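# Lay duct in covered trench and close its cover

## Task

Put the duct into the trench that has a cover, then close that cover again. Both the duct and the closed cover must stay in place without any arm supporting them; at the end every gripper must release and all arms must move away.

## Robot and tools

ROBOTS. Three identical i2rt Big YAM arms, named arm1, arm2 and arm3. Each has six revolute joints, a two-finger gripper and a wrist camera. With joints 1 and 6 at 0 and the hand level and pointing forward, the wrist camera rides on top of the hand and looks toward the fingertips. Reach is roughly 1.0 m from the joint 1 axis. Two fixed room cameras, cam_high and cam_low, also watch the scene. The arms do not coordinate with each other; if one stalls, the others keep going.

FRAMES. A single scene frame is shared by everything, with its origin on the floor and +z upward. "hand" means the midpoint between the fingertips (URDF link pinch); its z axis runs along the fingers and its y axis is the direction the fingers open and close. Hand poses are computed from each arm's actual foot pose, which is never printed. The URDF root base_link is the arm's own foot.

execute_actions. Argument "actions": a list holding exactly one action, or an empty list (which only reports state and images). The action is an object keyed by robot name ("arm1", "arm2", "arm3"); each value has a single key "joints", an object mapping joint names to absolute target positions in that arm's own joint space (not offsets, not Cartesian). Names and ranges: joint1_rad -2.879 to 2.879 rad (base yaw, positive is counter-clockwise seen from above, 0 faces the foot's forward direction); joint2_rad 0 to 3.141 (shoulder; 0 has the upper arm pointing back roughly level, increasing lifts it up then forward); joint3_rad 0 to 3.019 (elbow; 0 is fully folded, increasing opens it); joint4_rad -1.692 to 1.57 (hand pitch, positive tilts fingers up); joint5_rad -1.57 to 1.57 (hand side swing, positive toward the arm's right); joint6_rad -2.094 to 2.094 (hand roll, positive clockwise viewed from behind the hand); gripper_m 0 to 0.093 metres (fingertip gap). Done-tolerances are ±0.045, ±0.14, ±0.09, ±0.055, ±0.03, ±0.035 rad and ±0.003 m respectively. Any joint or arm you omit keeps its earlier target and may still be pushing. All motions in an action start together but finish separately; one action lasts at most 15 s. Joints move at different speeds, so the hand may sweep a wide path between postures. An unknown key or out-of-range value rejects the whole call and nothing moves. Optional "cameras": list of names from arm1_cam_wrist, arm2_cam_wrist, arm3_cam_wrist, cam_high, cam_low, all; omitted, null or ["all"] gives every camera, [] gives none. Example: {"arm1": {"joints": {"gripper_m": 0.05}}, "arm2": {"joints": {"joint1_rad": 0.3}}}.

wait: "seconds" from 0 to 10. Commands nothing new; returns the same state and images as an empty action.

zoom_image: "camera" plus "region" [x0, y0, x1, y1] in pixels of that camera's most recent full image, top-left origin, at most 504 by 504. Wrist images are 616x616 fisheye; room images are 504x504.

read_manual: optional "section" ("licences"); returns licence text only, no motion.

finished_scene: "scene" integer, the number of the scene being closed. Irreversible; the result says whether the goal was met. The goal must already hold and keep holding. Replying without any tool call also ends things.

RESULTS. Each result gives per-robot state (joint_positions, joint torques, hand pose), a "pictures" line listing the image order, and joint_status for the last accepted action. "off_target": the joint stopped short and may still push. "contact_stop" or "time_out": the joint gave up its target and holds where it is, except that after time_out it may keep a target no more than 0.375, 0.375, 0.113, 0.225, 0.075, 0.3 rad (joints 1 to 6) from its position and go on pushing; on_its_own lists such joints, and "held at" there means the held target, not the actual position. To relieve that push, command the reported position. "joint command not followed" (with a "cause:" line) means a collision check refused that arm's joint targets, shown as "not_followed"; the gripper part still runs, and the arm may retry the refused targets with later actions. Empty-action calls never show this line. Torque readings include offsets, friction and noise and are nonzero even in free air. A tiny change from the current position may not move a joint. A loaded joint sags over time. If a result reports a stop, any later execute_actions, wait or finished_scene in the same reply are skipped.

HEAT. Sustained load, including while you deliberate, warms motors. A MOTOR HOT line appears at 85 °C; at 100 °C the arm's motors and gripper go limp until cooled and it drops (OVER-TEMPERATURE FAULT, joints marked limit_stop_at_motor_heat; resend targets afterwards). Heat partly persists into the next scene.

AVOID. The arms do not halt on contact and can press hard. Never squeeze two arms together (ends the run); the inter-arm check ignores fingers, gripper housings and wrist cameras and may act late. Do not drop, slam or shove objects, and never push anything off the work area or onto the floor. A loose object may occasionally be nudged by something else. The simulation runs while you think, holding your last command. Grip force is about 50 to 62 N per pad, lower on some grippers. Fewer and shorter motions are better.

Each tool is called after "Emit:" by a JSON object that holds its "method" and its "body", one argument or row to a line.

## Session

Emit:
{"method": "execute_actions", "body": {
  "actions": []
}}

Scene clock: 0.00 s.
Joint torques (N m, as the arm reports them, + toward a larger angle): no reading
arm1.joint_positions: joint1_rad=-0.454 joint2_rad=+0.653 joint3_rad=+1.356 joint4_rad=-1.305 joint5_rad=-0.183 joint6_rad=-0.045 gripper_m=+0.094
arm1.joint_status: not commanded
arm1.hand: x=+0.0941 y=-0.3825 z=+1.3444 quat_wxyz=(-0.363, +0.505, -0.723, -0.301) (m; scene frame)
arm2.joint_positions: joint1_rad=-0.135 joint2_rad=+0.614 joint3_rad=+1.353 joint4_rad=-1.505 joint5_rad=+0.267 joint6_rad=-0.364 gripper_m=+0.095
arm2.joint_status: not commanded
arm2.hand: x=-0.4558 y=-0.2531 z=+1.2687 quat_wxyz=(-0.401, +0.686, -0.599, -0.094) (m; scene frame)
arm3.joint_positions: joint1_rad=-0.473 joint2_rad=+0.460 joint3_rad=+1.336 joint4_rad=-1.405 joint5_rad=+0.296 joint6_rad=-0.353 gripper_m=+0.094
arm3.joint_status: not commanded
arm3.hand: x=+0.6425 y=-0.3256 z=+1.3083 quat_wxyz=(-0.503, +0.509, -0.697, -0.051) (m; scene frame)
pictures: arm1_cam_wrist, arm2_cam_wrist, arm3_cam_wrist, cam_high, cam_low
Images, in order (width x height): arm1_cam_wrist 616x616, arm2_cam_wrist 616x616, arm3_cam_wrist 616x616, cam_high 504x504, cam_low 504x504.

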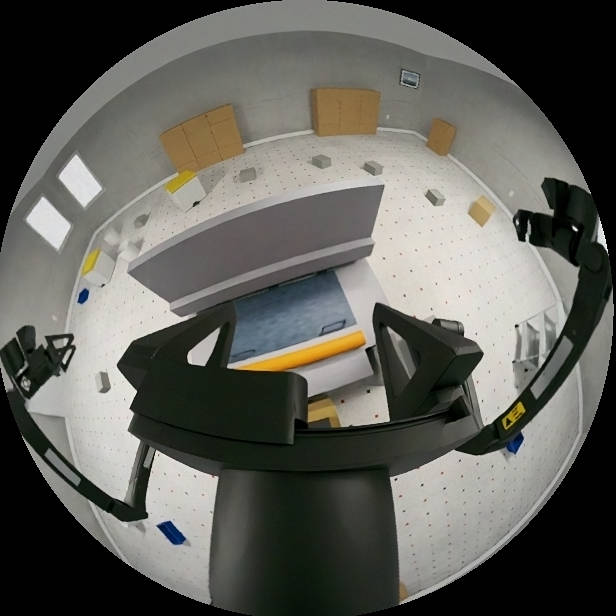

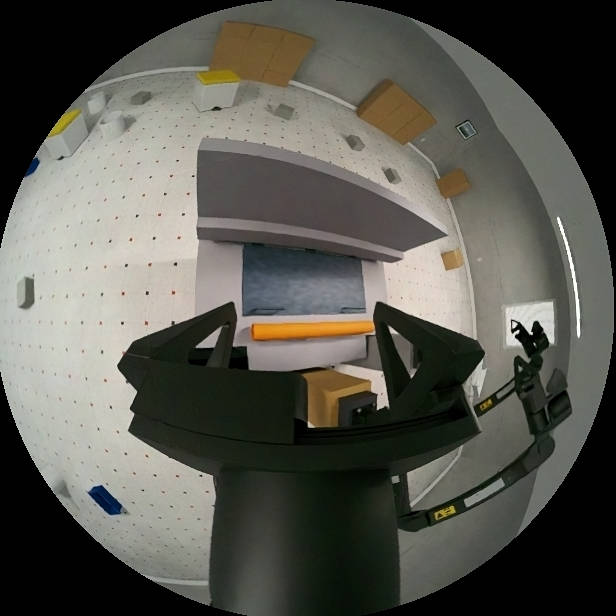

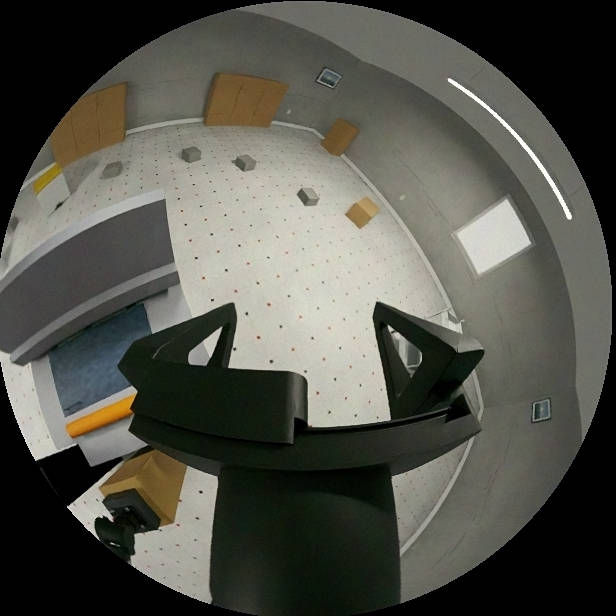

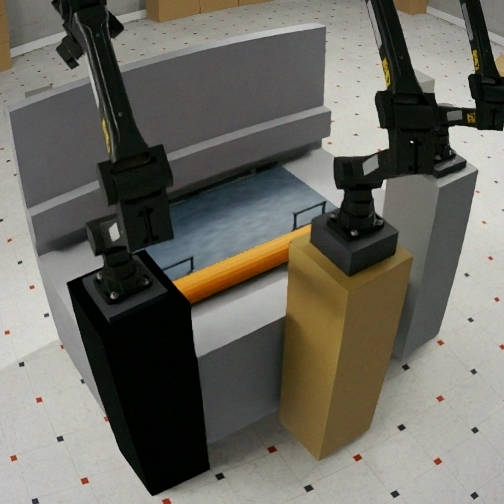

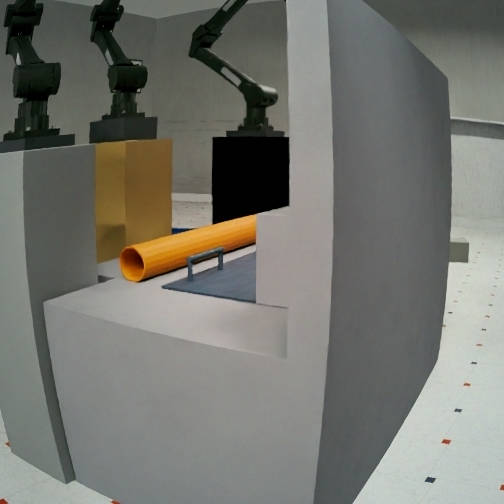

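Emit:
{"method": "zoom_image", "body": {
  "camera": "cam_high",
  "region": [60, 130, 400, 360]
}}

Emit:
{"method": "zoom_image", "body": {
  "camera": "cam_low",
  "region": [0, 120, 320, 360]
}}

Emit:
{"method": "zoom_image", "body": {
  "camera": "arm2_cam_wrist",
  "region": [170, 200, 450, 420]
}}

Region (60, 130, 400, 360) of cam_high's 504x504 image, scaled by 1.482, with more detail than that image has; it fills the top 341 rows of this view, and the rest is white.

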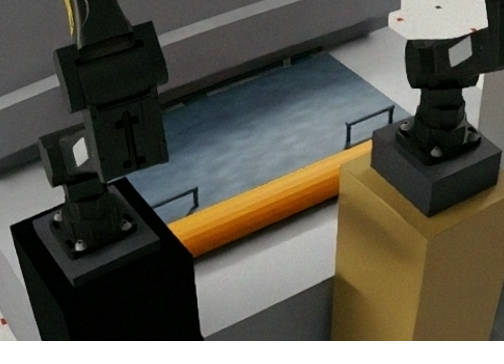

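Region (0, 120, 320, 360) of cam_low's 504x504 image, scaled by 1.575, with more detail than that image has; it fills the top 378 rows of this view, and the rest is white.

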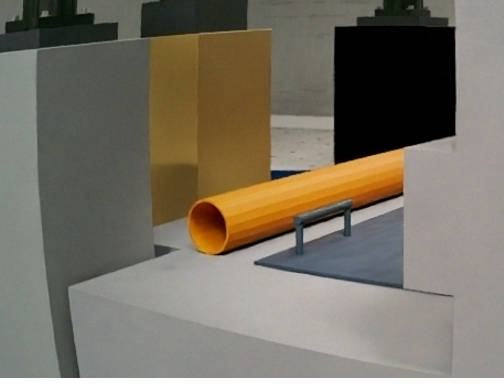

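Region (170, 200, 450, 420) of arm2_cam_wrist's 616x616 image, scaled by 1.800, with more detail than that image has; it fills the top 396 rows of this view, and the rest is white.

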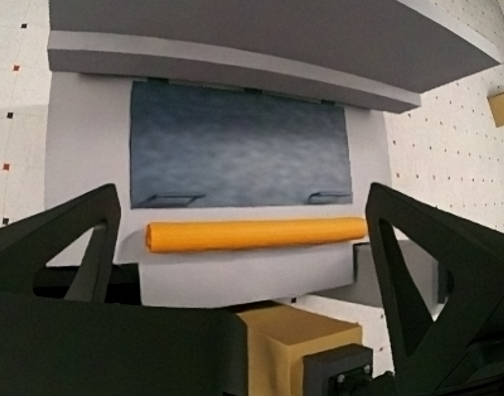

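Emit:
{"method": "execute_actions", "body": {
  "actions": [
    {"arm1":{"joints":{"joint1_rad":0.04,"joint2_rad":1.832,"joint3_rad":0.959,"joint4_rad":-0.698,"joint5_rad":0,"joint6_rad":0}},"arm2":{"joints":{"joint1_rad":-0.569,"joint2_rad":1.748,"joint3_rad":0.969,"joint4_rad":-0.792,"joint5_rad":0,"joint6_rad":0}},"arm3":{"joints":{"joint1_rad":0.582,"joint2_rad":1.73,"joint3_rad":0.95,"joint4_rad":-0.79,"joint5_rad":0,"joint6_rad":0}}}
  ]
}}

Scene clock: 12.47 s.
Joint torques (N m, as the arm reports them, + toward a larger angle): arm1=[ -1.1  -14.     7.94   1.15   0.     0.08] | arm2=[  0.15 -11.33   5.39   0.67  -0.22   0.13] | arm3=[ -1.27 -11.5    5.52   0.77   0.01   0.1 ]
arm1.joint_positions: joint1_rad=+0.044 joint2_rad=+1.819 joint3_rad=+0.958 joint4_rad=-0.710 joint5_rad=-0.004 joint6_rad=-0.008 gripper_m=+0.094
arm1.joint_status: all done
arm1.hand: x=-0.0030 y=-0.1903 z=+0.7665 quat_wxyz=(+0.002, +0.712, -0.702, -0.003) (m; scene frame)
arm2.joint_positions: joint1_rad=-0.569 joint2_rad=+1.755 joint3_rad=+0.968 joint4_rad=-0.804 joint5_rad=+0.004 joint6_rad=-0.009 gripper_m=+0.095
arm2.joint_status: all done
arm2.hand: x=-0.2976 y=-0.0906 z=+0.7501 quat_wxyz=(+0.002, +0.492, -0.871, +0.007) (m; scene frame)
arm3.joint_positions: joint1_rad=+0.586 joint2_rad=+1.726 joint3_rad=+0.950 joint4_rad=-0.800 joint5_rad=+0.000 joint6_rad=-0.009 gripper_m=+0.094
arm3.joint_status: all done
arm3.hand: x=+0.2966 y=-0.0960 z=+0.7549 quat_wxyz=(+0.005, +0.878, -0.479, +0.004) (m; scene frame)
pictures: arm1_cam_wrist, arm2_cam_wrist, arm3_cam_wrist, cam_high, cam_low
Images, in order (width x height): arm1_cam_wrist 616x616, arm2_cam_wrist 616x616, arm3_cam_wrist 616x616, cam_high 504x504, cam_low 504x504.

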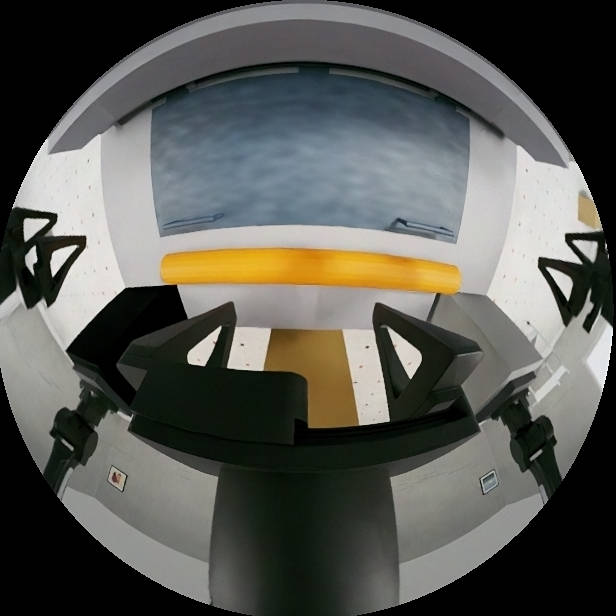

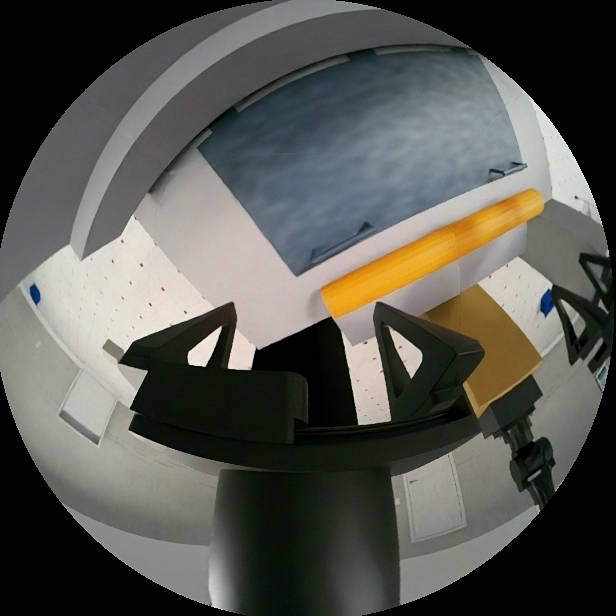

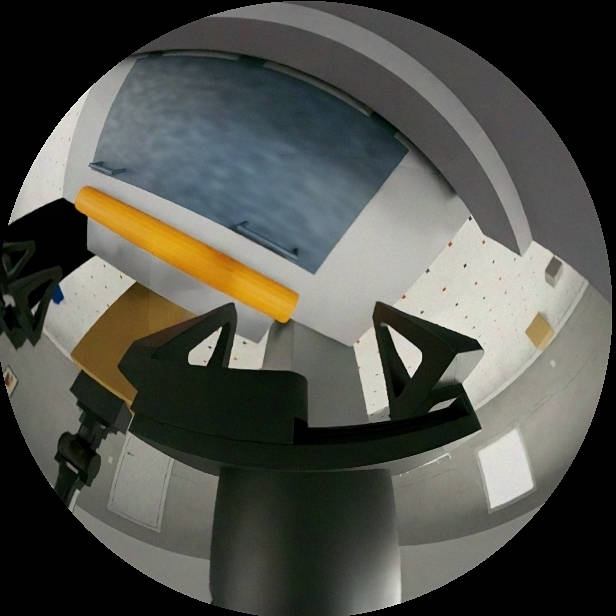

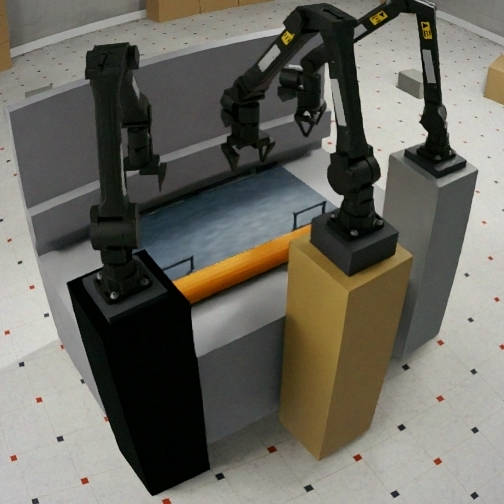

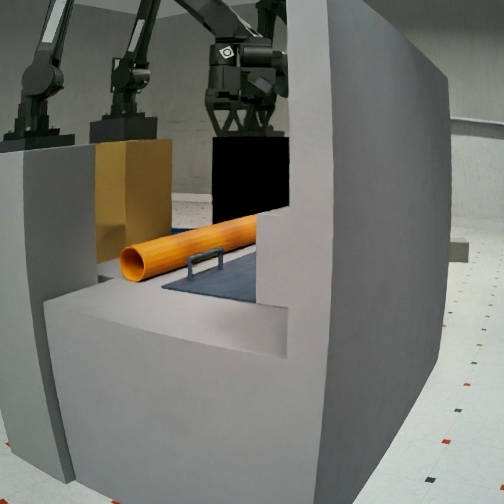

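Emit:
{"method": "zoom_image", "body": {
  "camera": "arm1_cam_wrist",
  "region": [140, 180, 320, 320]
}}

Emit:
{"method": "zoom_image", "body": {
  "camera": "arm1_cam_wrist",
  "region": [320, 180, 500, 320]
}}

Emit:
{"method": "zoom_image", "body": {
  "camera": "arm2_cam_wrist",
  "region": [260, 190, 440, 330]
}}

Emit:
{"method": "zoom_image", "body": {
  "camera": "arm3_cam_wrist",
  "region": [180, 190, 360, 330]
}}

Region (140, 180, 320, 320) of arm1_cam_wrist's 616x616 image, scaled by 2.800, with more detail than that image has.

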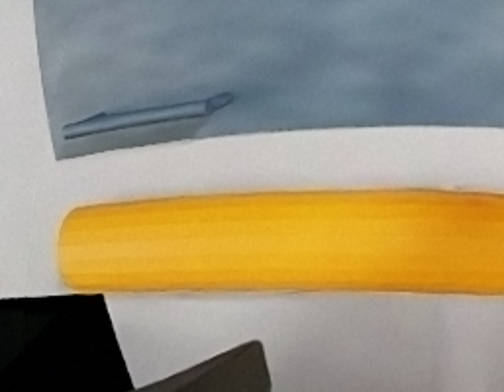

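Region (320, 180, 500, 320) of arm1_cam_wrist's 616x616 image, scaled by 2.800, with more detail than that image has.

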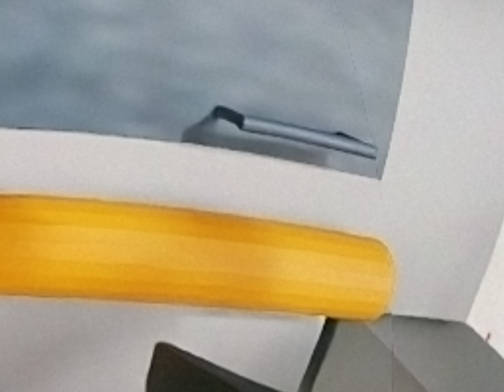

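Region (260, 190, 440, 330) of arm2_cam_wrist's 616x616 image, scaled by 2.800, with more detail than that image has.

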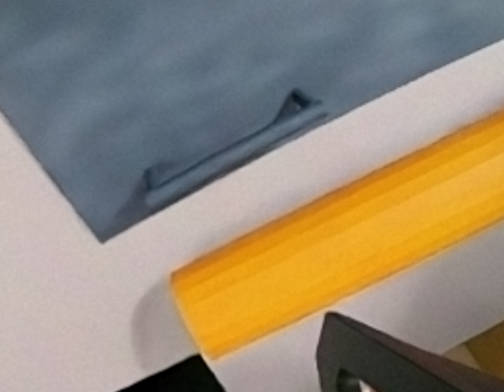

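Region (180, 190, 360, 330) of arm3_cam_wrist's 616x616 image, scaled by 2.800, with more detail than that image has.

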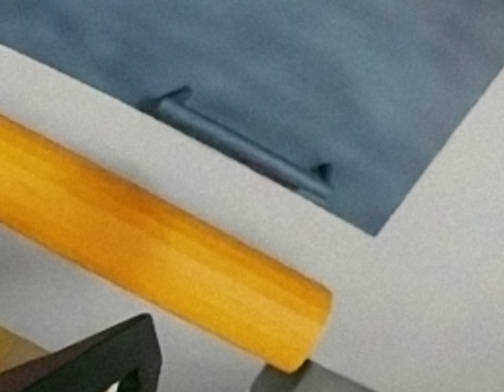

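Emit:
{"method": "zoom_image", "body": {
  "camera": "arm2_cam_wrist",
  "region": [100, 60, 300, 260]
}}

Emit:
{"method": "zoom_image", "body": {
  "camera": "arm3_cam_wrist",
  "region": [320, 60, 520, 260]
}}

Emit:
{"method": "zoom_image", "body": {
  "camera": "arm1_cam_wrist",
  "region": [200, 0, 420, 130]
}}

Region (100, 60, 300, 260) of arm2_cam_wrist's 616x616 image, scaled by 2.520, with more detail than that image has.

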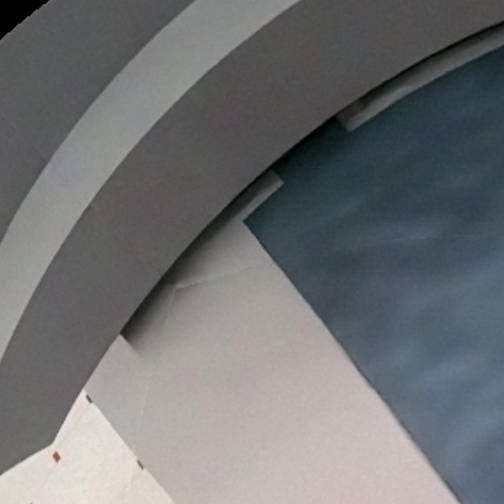

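Region (320, 60, 520, 260) of arm3_cam_wrist's 616x616 image, scaled by 2.520, with more detail than that image has.

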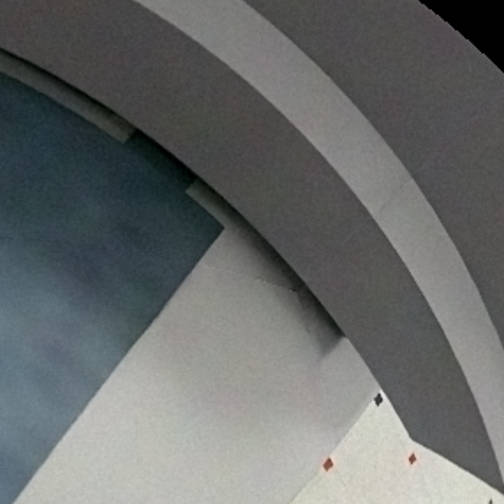

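Region (200, 0, 420, 130) of arm1_cam_wrist's 616x616 image, scaled by 2.291, with more detail than that image has; it fills the top 298 rows of this view, and the rest is white.

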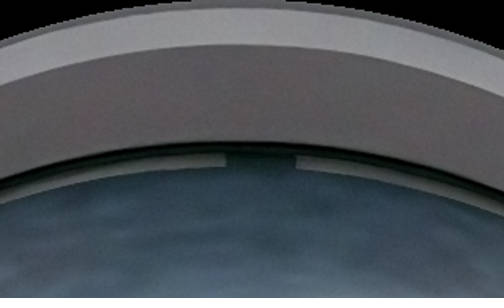

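Emit:
{"method": "execute_actions", "body": {
  "actions": [
    {"arm1":{"joints":{"joint1_rad":0.037,"joint2_rad":1.897,"joint3_rad":0.785,"joint4_rad":-0.459,"joint6_rad":1.571}},"arm2":{"joints":{"joint4_rad":0.0,"joint5_rad":-0.603,"joint6_rad":0.607,"gripper_m":0.05}},"arm3":{"joints":{"joint4_rad":0.0,"joint5_rad":0.603,"joint6_rad":-0.607,"gripper_m":0.05}}}
  ],
  "cameras": []
}}

Emit:
{"method": "execute_actions", "body": {
  "actions": [
    {"arm2":{"joints":{"joint1_rad":-0.75,"joint2_rad":2.145,"joint3_rad":0.579,"joint4_rad":0.371}},"arm3":{"joints":{"joint1_rad":0.75,"joint2_rad":2.145,"joint3_rad":0.579,"joint4_rad":0.371}}}
  ],
  "cameras": []
}}

Emit:
{"method": "execute_actions", "body": {
  "actions": [
    {"arm2":{"joints":{"joint1_rad":-1.094}},"arm3":{"joints":{"joint1_rad":1.098}}}
  ]
}}

Scene clock: 31.23 s.
Joint torques (N m, as the arm reports them, + toward a larger angle): arm1=[ -1.2  -12.9    6.61   1.01   0.09   0.09] | arm2=[ -0.33 -13.39   6.34   2.43  -0.39   0.11] | arm3=[ -1.31 -12.39   6.48   2.31   0.36  -0.01]
arm1.joint_positions: joint1_rad=+0.044 joint2_rad=+1.886 joint3_rad=+0.773 joint4_rad=-0.471 joint5_rad=-0.004 joint6_rad=+1.563 gripper_m=+0.094
arm1.joint_status: all done
arm1.hand: x=-0.0028 y=-0.2508 z=+0.7018 quat_wxyz=(+0.003, +0.007, -1.000, +0.006) (m; scene frame)
arm2.joint_positions: joint1_rad=-0.569 joint2_rad=+1.755 joint3_rad=+0.968 joint4_rad=-0.019 joint5_rad=-0.599 joint6_rad=+0.599 gripper_m=+0.050
arm2.joint_status: all done
arm2.hand: x=-0.3007 y=+0.0917 z=+0.8408 quat_wxyz=(-0.054, +0.295, -0.843, -0.447) (m; scene frame)
arm3.joint_positions: joint1_rad=+0.586 joint2_rad=+1.726 joint3_rad=+0.950 joint4_rad=-0.017 joint5_rad=+0.601 joint6_rad=-0.599 gripper_m=+0.050
arm3.joint_status: all done
arm3.hand: x=+0.2971 y=+0.0859 z=+0.8453 quat_wxyz=(-0.447, +0.845, -0.290, -0.054) (m; scene frame)
pictures: none
No camera images: the call's "cameras" was empty. Leave "cameras" out to get every camera's image.

Scene clock: 32.50 s.
Joint torques (N m, as the arm reports them, + toward a larger angle): arm1=[ -1.13 -12.65   6.59   1.04   0.09   0.07] | arm2=[  1.85 -12.29   1.03   1.27  -0.41   0.02] | arm3=[ -1.86 -11.71   0.67   1.56   0.41   0.01]
arm1.joint_positions: joint1_rad=+0.044 joint2_rad=+1.886 joint3_rad=+0.773 joint4_rad=-0.471 joint5_rad=-0.004 joint6_rad=+1.564 gripper_m=+0.094
arm1.joint_status: not commanded
arm1.hand: x=-0.0028 y=-0.2508 z=+0.7018 quat_wxyz=(+0.003, +0.007, -1.000, +0.006) (m; scene frame)
arm2.joint_positions: joint1_rad=-0.760 joint2_rad=+2.168 joint3_rad=+0.574 joint4_rad=+0.356 joint5_rad=-0.601 joint6_rad=+0.601 gripper_m=+0.050
arm2.joint_status: all done
arm2.hand: x=-0.3511 y=-0.1240 z=+0.5948 quat_wxyz=(+0.066, +0.157, -0.930, -0.326) (m; scene frame)
arm3.joint_positions: joint1_rad=+0.759 joint2_rad=+2.163 joint3_rad=+0.575 joint4_rad=+0.358 joint5_rad=+0.601 joint6_rad=-0.601 gripper_m=+0.050
arm3.joint_status: all done
arm3.hand: x=+0.3534 y=-0.1233 z=+0.5959 quat_wxyz=(-0.322, +0.931, -0.159, +0.070) (m; scene frame)
pictures: none
No camera images: the call's "cameras" was empty. Leave "cameras" out to get every camera's image.

Scene clock: 33.47 s.
Joint torques (N m, as the arm reports them, + toward a larger angle): arm1=[ -1.48 -12.75   6.58   1.04   0.09   0.06] | arm2=[  0.13 -12.19   0.82   1.56  -0.36   0.07] | arm3=[ -1.14 -11.84   0.65   1.54   0.34   0.01]
arm1.joint_positions: joint1_rad=+0.044 joint2_rad=+1.886 joint3_rad=+0.773 joint4_rad=-0.471 joint5_rad=-0.004 joint6_rad=+1.564 gripper_m=+0.094
arm1.joint_status: not commanded
arm1.hand: x=-0.0028 y=-0.2508 z=+0.7018 quat_wxyz=(+0.003, +0.007, -1.000, +0.006) (m; scene frame)
arm2.joint_positions: joint1_rad=-1.098 joint2_rad=+2.168 joint3_rad=+0.574 joint4_rad=+0.356 joint5_rad=-0.601 joint6_rad=+0.601 gripper_m=+0.050
arm2.joint_status: all done
arm2.hand: x=-0.2526 y=-0.1979 z=+0.5956 quat_wxyz=(+0.011, -0.002, -0.942, -0.334) (m; scene frame)
arm3.joint_positions: joint1_rad=+1.103 joint2_rad=+2.163 joint3_rad=+0.575 joint4_rad=+0.358 joint5_rad=+0.603 joint6_rad=-0.601 gripper_m=+0.050
arm3.joint_status: all done
arm3.hand: x=+0.2527 y=-0.1984 z=+0.5968 quat_wxyz=(-0.330, +0.944, +0.002, +0.013) (m; scene frame)
pictures: arm1_cam_wrist, arm2_cam_wrist, arm3_cam_wrist, cam_high, cam_low
Images, in order (width x height): arm1_cam_wrist 616x616, arm2_cam_wrist 616x616, arm3_cam_wrist 616x616, cam_high 504x504, cam_low 504x504.

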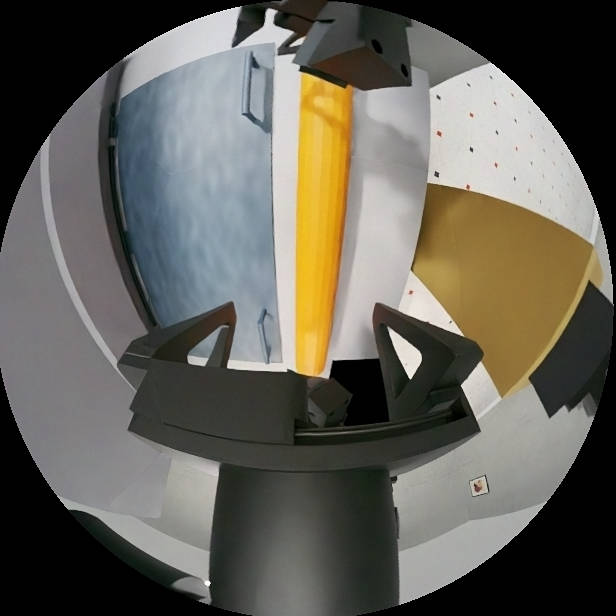

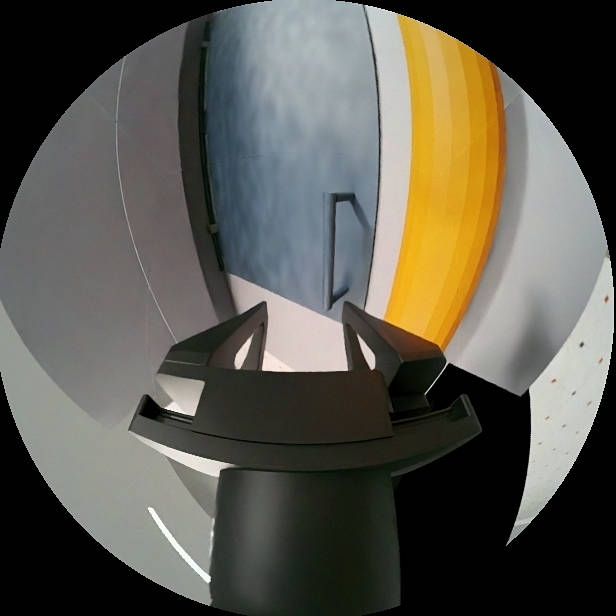

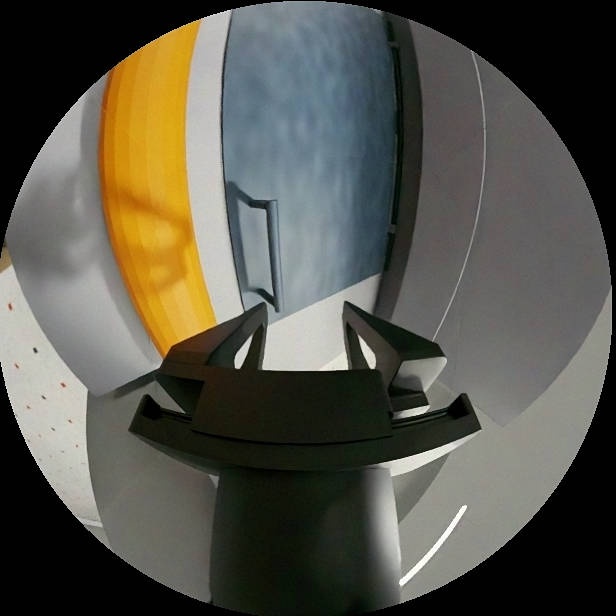

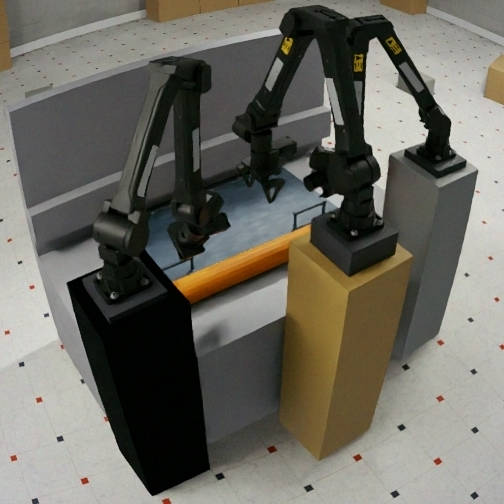

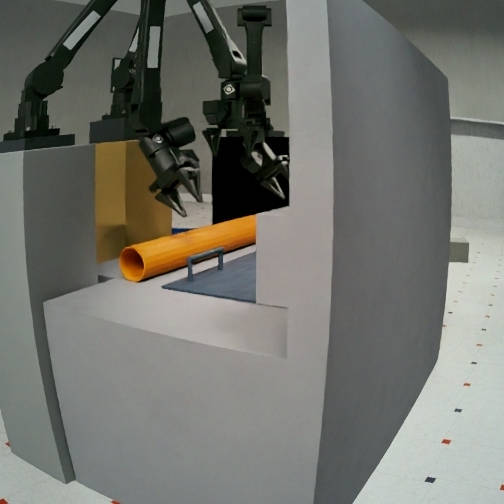

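Emit:
{"method": "zoom_image", "body": {
  "camera": "arm2_cam_wrist",
  "region": [190, 160, 430, 340]
}}

Emit:
{"method": "zoom_image", "body": {
  "camera": "arm3_cam_wrist",
  "region": [180, 160, 420, 340]
}}

Emit:
{"method": "zoom_image", "body": {
  "camera": "arm1_cam_wrist",
  "region": [200, 170, 420, 380]
}}

Region (190, 160, 430, 340) of arm2_cam_wrist's 616x616 image, scaled by 2.100, with more detail than that image has; it fills the top 378 rows of this view, and the rest is white.

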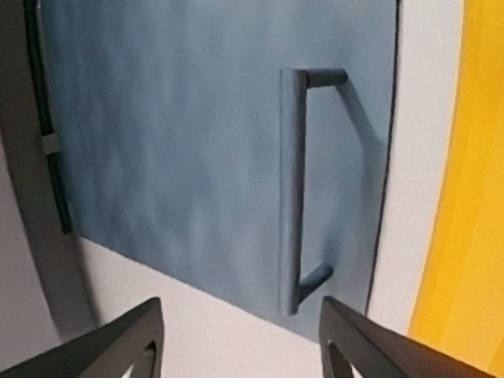

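Region (180, 160, 420, 340) of arm3_cam_wrist's 616x616 image, scaled by 2.100, with more detail than that image has; it fills the top 378 rows of this view, and the rest is white.

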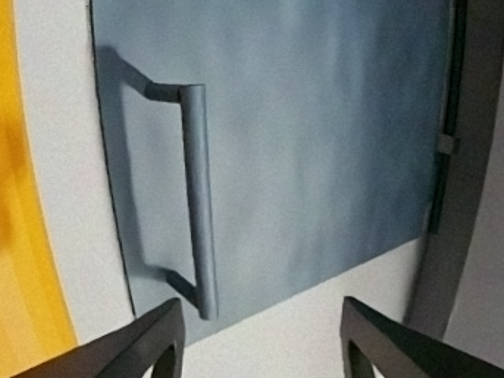

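Region (200, 170, 420, 380) of arm1_cam_wrist's 616x616 image, scaled by 2.291, with more detail than that image has; it fills the top 481 rows of this view, and the rest is white.

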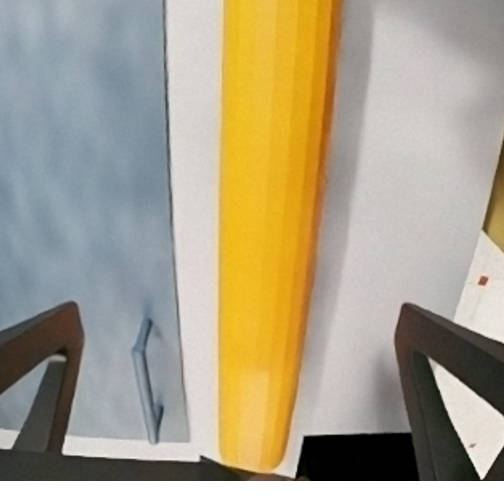

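Emit:
{"method": "execute_actions", "body": {
  "actions": [
    {"arm1":{"joints":{"joint2_rad":2.106,"joint3_rad":0.71,"joint4_rad":-0.158}},"arm2":{"joints":{"joint1_rad":-1.028,"joint2_rad":2.39,"joint3_rad":0.665,"joint4_rad":0.59,"joint5_rad":-0.564,"joint6_rad":0.68}},"arm3":{"joints":{"joint1_rad":1.039,"joint2_rad":2.42,"joint3_rad":0.671,"joint4_rad":0.613,"joint5_rad":0.564,"joint6_rad":-0.68}}}
  ]
}}

Scene clock: 40.47 s.
Joint torques (N m, as the arm reports them, + toward a larger angle): arm1=[ -1.31 -13.72   3.23   1.14   0.08   0.07] | arm2=[  0.36 -12.57  -0.32   1.6   -0.12   0.08] | arm3=[ -1.31 -11.63  -0.63   1.76   0.23  -0.02]
arm1.joint_positions: joint1_rad=+0.044 joint2_rad=+2.103 joint3_rad=+0.706 joint4_rad=-0.171 joint5_rad=-0.004 joint6_rad=+1.565 gripper_m=+0.094
arm1.joint_status: all done
arm1.hand: x=-0.0028 y=-0.2804 z=+0.6212 quat_wxyz=(+0.003, +0.006, -1.000, -0.002) (m; scene frame)
arm2.joint_positions: joint1_rad=-1.031 joint2_rad=+2.402 joint3_rad=+0.665 joint4_rad=+0.573 joint5_rad=-0.567 joint6_rad=+0.672 gripper_m=+0.050
arm2.joint_status: all done
arm2.hand: x=-0.2514 y=-0.1748 z=+0.5336 quat_wxyz=(-0.006, +0.005, -0.941, -0.338) (m; scene frame)
arm3.joint_positions: joint1_rad=+1.042 joint2_rad=+2.422 joint3_rad=+0.669 joint4_rad=+0.599 joint5_rad=+0.566 joint6_rad=-0.671 gripper_m=+0.050
arm3.joint_status: all done
arm3.hand: x=+0.2524 y=-0.1796 z=+0.5277 quat_wxyz=(-0.333, +0.943, -0.001, -0.006) (m; scene frame)
pictures: arm1_cam_wrist, arm2_cam_wrist, arm3_cam_wrist, cam_high, cam_low
Images, in order (width x height): arm1_cam_wrist 616x616, arm2_cam_wrist 616x616, arm3_cam_wrist 616x616, cam_high 504x504, cam_low 504x504.

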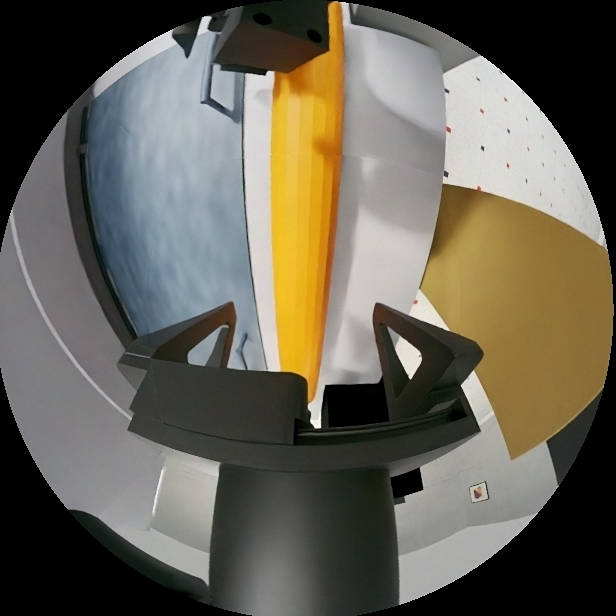

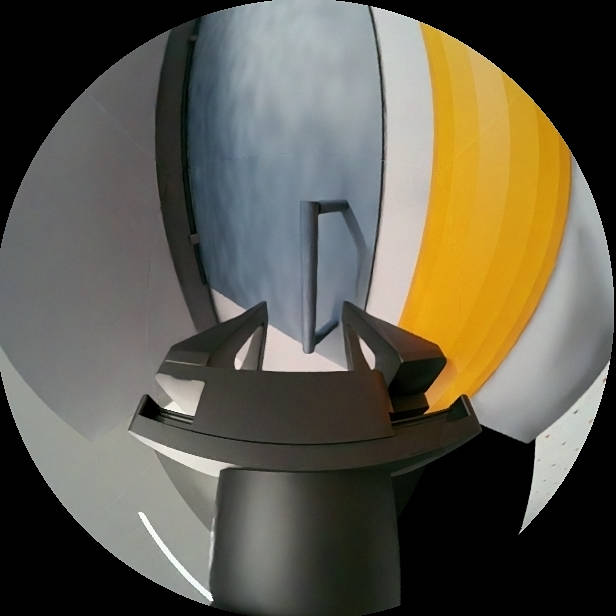

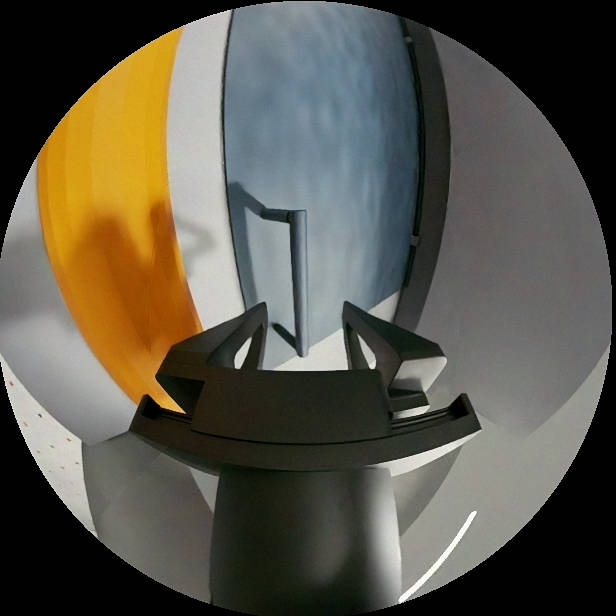

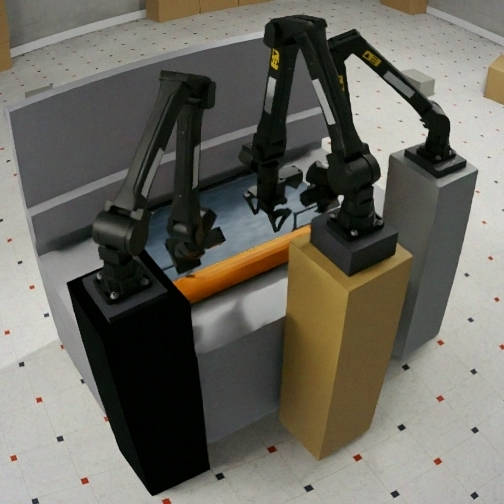

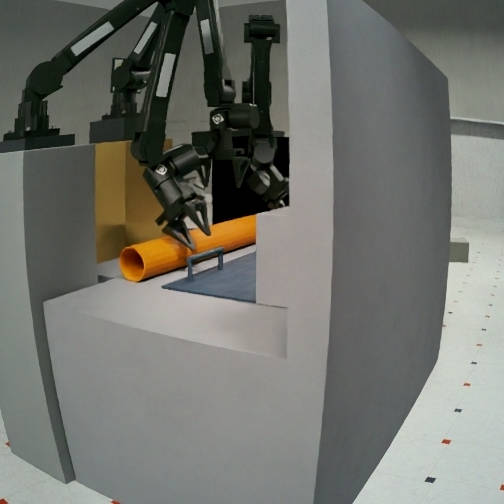

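Emit:
{"method": "execute_actions", "body": {
  "actions": [
    {"arm2":{"joints":{"joint1_rad":-0.967,"joint2_rad":2.497,"joint3_rad":0.74,"joint4_rad":0.651,"joint5_rad":-0.541,"joint6_rad":0.748}},"arm3":{"joints":{"joint1_rad":0.986,"joint2_rad":2.524,"joint3_rad":0.743,"joint4_rad":0.663,"joint5_rad":0.544,"joint6_rad":-0.74}}}
  ],
  "cameras": ["arm2_cam_wrist","arm3_cam_wrist","cam_low"]
}}

Scene clock: 42.80 s.
Joint torques (N m, as the arm reports them, + toward a larger angle): arm1=[ -1.32 -13.37   3.23   1.18   0.06   0.08] | arm2=[  0.55 -11.52  -0.69   1.46  -0.19   0.09] | arm3=[ -1.27 -11.25  -1.03   1.68   0.19  -0.03]
arm1.joint_positions: joint1_rad=+0.044 joint2_rad=+2.103 joint3_rad=+0.706 joint4_rad=-0.171 joint5_rad=-0.004 joint6_rad=+1.565 gripper_m=+0.094
arm1.joint_status: not commanded
arm1.hand: x=-0.0028 y=-0.2804 z=+0.6212 quat_wxyz=(+0.003, +0.006, -1.000, -0.002) (m; scene frame)
arm2.joint_positions: joint1_rad=-0.970 joint2_rad=+2.497 joint3_rad=+0.742 joint4_rad=+0.637 joint5_rad=-0.544 joint6_rad=+0.739 gripper_m=+0.050
arm2.joint_status: all done
arm2.hand: x=-0.2490 y=-0.1490 z=+0.5056 quat_wxyz=(-0.009, +0.006, -0.940, -0.342) (m; scene frame)
arm3.joint_positions: joint1_rad=+0.989 joint2_rad=+2.511 joint3_rad=+0.745 joint4_rad=+0.652 joint5_rad=+0.546 joint6_rad=-0.731 gripper_m=+0.050
arm3.joint_status: all done
arm3.hand: x=+0.2485 y=-0.1568 z=+0.5007 quat_wxyz=(-0.337, +0.941, -0.001, -0.009) (m; scene frame)
pictures: arm2_cam_wrist, arm3_cam_wrist, cam_low
Images, in order (width x height): arm2_cam_wrist 616x616, arm3_cam_wrist 616x616, cam_low 504x504.

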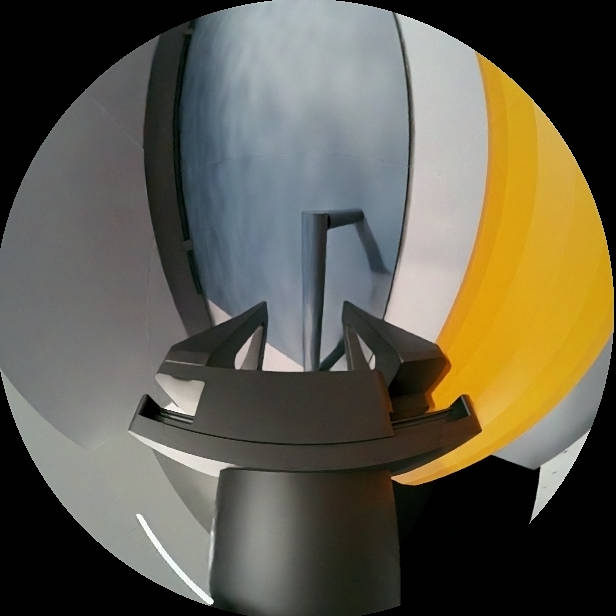

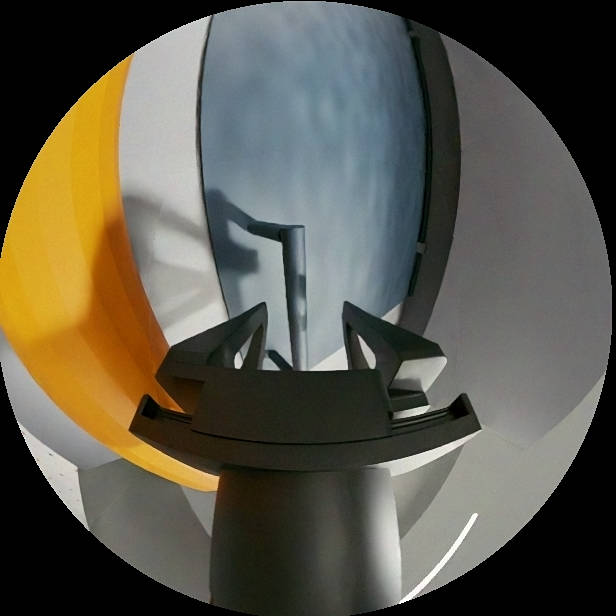

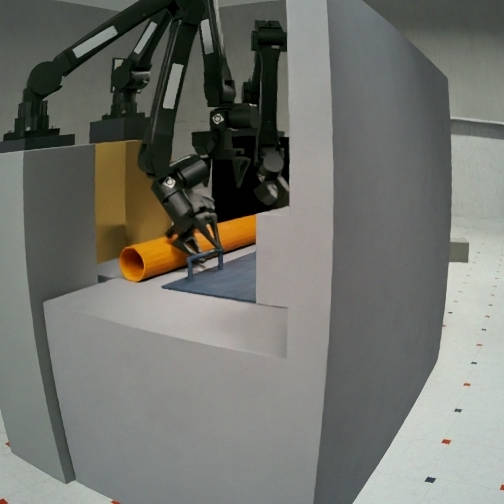

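Emit:
{"method": "zoom_image", "body": {
  "camera": "cam_low",
  "region": [130, 180, 270, 300]
}}

Region (130, 180, 270, 300) of cam_low's 504x504 image, scaled by 3.600, with more detail than that image has; it fills the top 432 rows of this view, and the rest is white.

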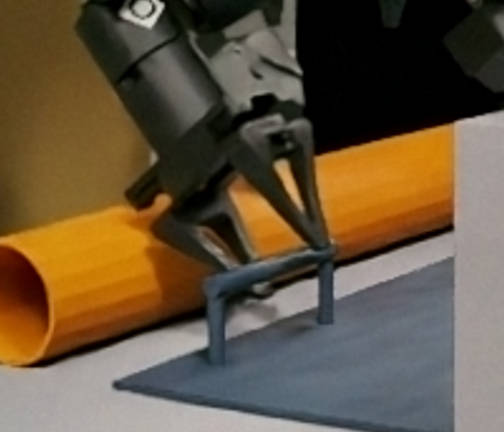

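Emit:
{"method": "execute_actions", "body": {
  "actions": [
    {"arm2":{"joints":{"joint2_rad":2.52,"joint3_rad":0.755,"gripper_m":0.0}},"arm3":{"joints":{"joint2_rad":2.545,"joint3_rad":0.76,"gripper_m":0.0}}}
  ],
  "cameras": ["arm2_cam_wrist","arm3_cam_wrist","cam_low"]
}}

Scene clock: 44.27 s.
Joint torques (N m, as the arm reports them, + toward a larger angle): arm1=[ -1.26 -13.48   3.22   1.07   0.1    0.07] | arm2=[ -0.2  -11.5   -0.02   1.37  -0.3    0.08] | arm3=[ -1.48 -10.74  -0.29   1.62   0.37   0.02]
arm1.joint_positions: joint1_rad=+0.044 joint2_rad=+2.103 joint3_rad=+0.706 joint4_rad=-0.171 joint5_rad=-0.004 joint6_rad=+1.565 gripper_m=+0.094
arm1.joint_status: not commanded
arm1.hand: x=-0.0028 y=-0.2804 z=+0.6212 quat_wxyz=(+0.003, +0.006, -1.000, -0.002) (m; scene frame)
arm2.joint_positions: joint1_rad=-0.970 joint2_rad=+2.510 joint3_rad=+0.747 joint4_rad=+0.641 joint5_rad=-0.539 joint6_rad=+0.740 gripper_m=+0.011
arm2.joint_status: gripper_m off_target (ended at +0.011, target +0.000); the others done
arm2.hand: x=-0.2491 y=-0.1504 z=+0.5010 quat_wxyz=(-0.009, +0.004, -0.941, -0.339) (m; scene frame)
arm3.joint_positions: joint1_rad=+0.992 joint2_rad=+2.523 joint3_rad=+0.752 joint4_rad=+0.653 joint5_rad=+0.542 joint6_rad=-0.735 gripper_m=+0.011
arm3.joint_status: gripper_m off_target (ended at +0.011, target +0.000); the others done
arm3.hand: x=+0.2478 y=-0.1582 z=+0.4963 quat_wxyz=(-0.335, +0.942, +0.003, -0.009) (m; scene frame)
pictures: arm2_cam_wrist, arm3_cam_wrist, cam_low
Images, in order (width x height): arm2_cam_wrist 616x616, arm3_cam_wrist 616x616, cam_low 504x504.

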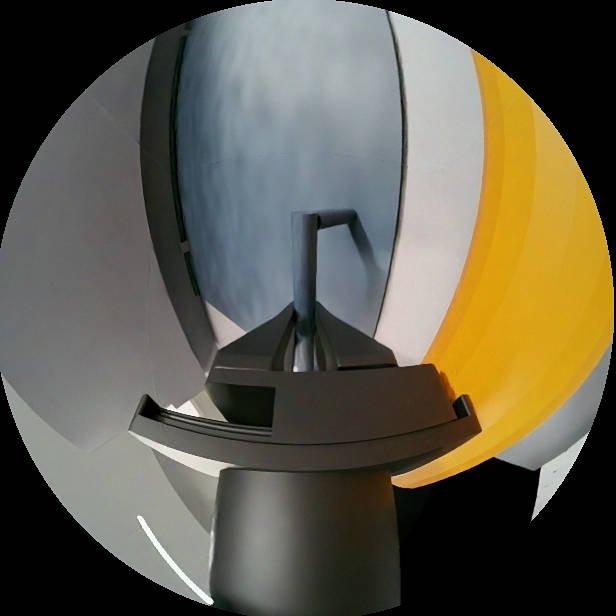

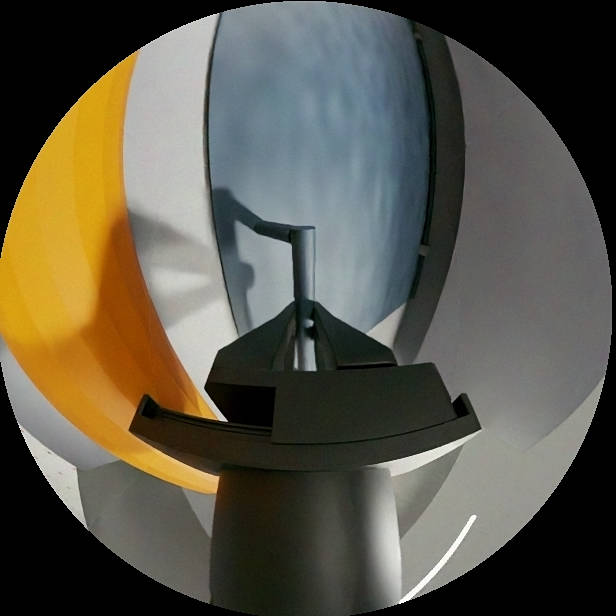

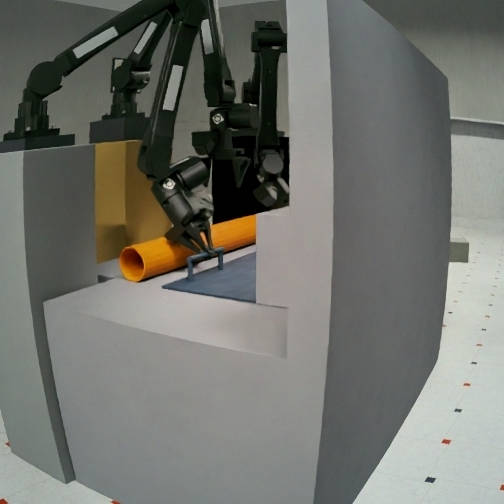

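Emit:
{"method": "zoom_image", "body": {
  "camera": "arm2_cam_wrist",
  "region": [120, 150, 260, 310]
}}

Emit:
{"method": "zoom_image", "body": {
  "camera": "arm3_cam_wrist",
  "region": [350, 150, 490, 310]
}}

Region (120, 150, 260, 310) of arm2_cam_wrist's 616x616 image, scaled by 3.150, with more detail than that image has; it fills the left 441 columns of this view, and the rest is white.

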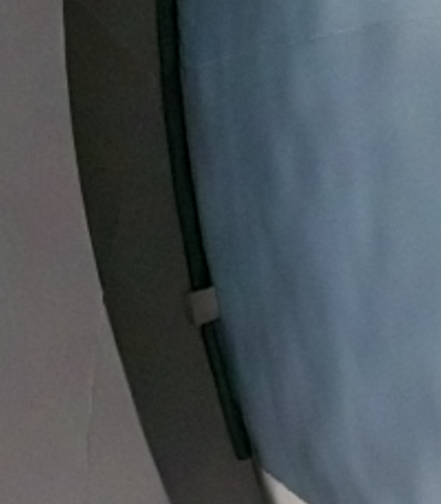

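Region (350, 150, 490, 310) of arm3_cam_wrist's 616x616 image, scaled by 3.150, with more detail than that image has; it fills the left 441 columns of this view, and the rest is white.

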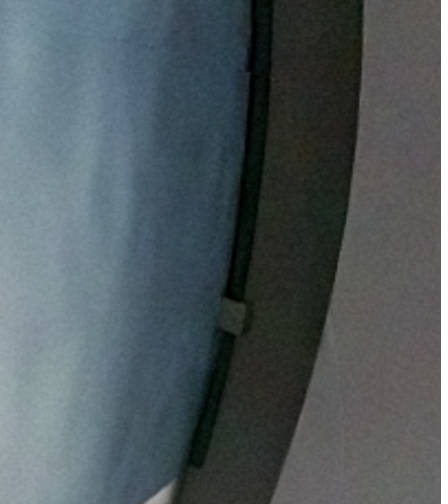

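Emit:
{"method": "execute_actions", "body": {
  "actions": [
    {"arm2":{"joints":{"joint1_rad":-0.867,"joint2_rad":2.211,"joint3_rad":0.72,"joint4_rad":0.268,"joint5_rad":-0.362,"joint6_rad":0.785}},"arm3":{"joints":{"joint1_rad":0.886,"joint2_rad":2.223,"joint3_rad":0.723,"joint4_rad":0.278,"joint5_rad":0.362,"joint6_rad":-0.78}}}
  ],
  "cameras": ["cam_high","cam_low"]
}}

Scene clock: 49.37 s.
Joint torques (N m, as the arm reports them, + toward a larger angle): arm1=[ -1.45 -13.66   3.27   1.1    0.11   0.06] | arm2=[  0.54 -14.25   0.77   0.25  -0.56   0.23] | arm3=[ -2.22 -15.09   0.24   0.45   0.7   -0.1 ]
arm1.joint_positions: joint1_rad=+0.044 joint2_rad=+2.103 joint3_rad=+0.706 joint4_rad=-0.171 joint5_rad=-0.004 joint6_rad=+1.565 gripper_m=+0.094
arm1.joint_status: not commanded
arm1.hand: x=-0.0028 y=-0.2804 z=+0.6212 quat_wxyz=(+0.003, +0.006, -1.000, -0.002) (m; scene frame)
arm2.joint_positions: joint1_rad=-0.879 joint2_rad=+2.258 joint3_rad=+0.725 joint4_rad=+0.282 joint5_rad=-0.350 joint6_rad=+0.762 gripper_m=+0.011
arm2.joint_status: all done
arm2.hand: x=-0.2500 y=-0.1422 z=+0.5511 quat_wxyz=(-0.006, +0.003, -0.972, -0.235) (m; scene frame)
arm3.joint_positions: joint1_rad=+0.899 joint2_rad=+2.270 joint3_rad=+0.729 joint4_rad=+0.291 joint5_rad=+0.349 joint6_rad=-0.765 gripper_m=+0.011
arm3.joint_status: all done
arm3.hand: x=+0.2474 y=-0.1489 z=+0.5459 quat_wxyz=(-0.228, +0.974, +0.007, -0.004) (m; scene frame)
pictures: cam_high, cam_low
Images, in order (width x height): cam_high 504x504, cam_low 504x504.

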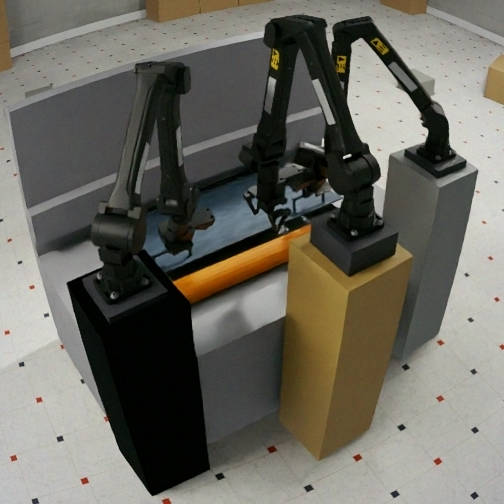

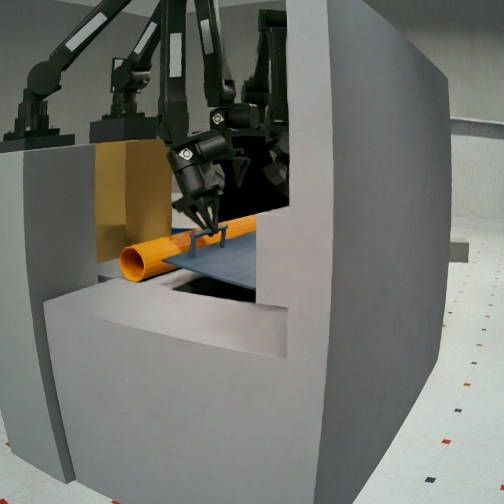

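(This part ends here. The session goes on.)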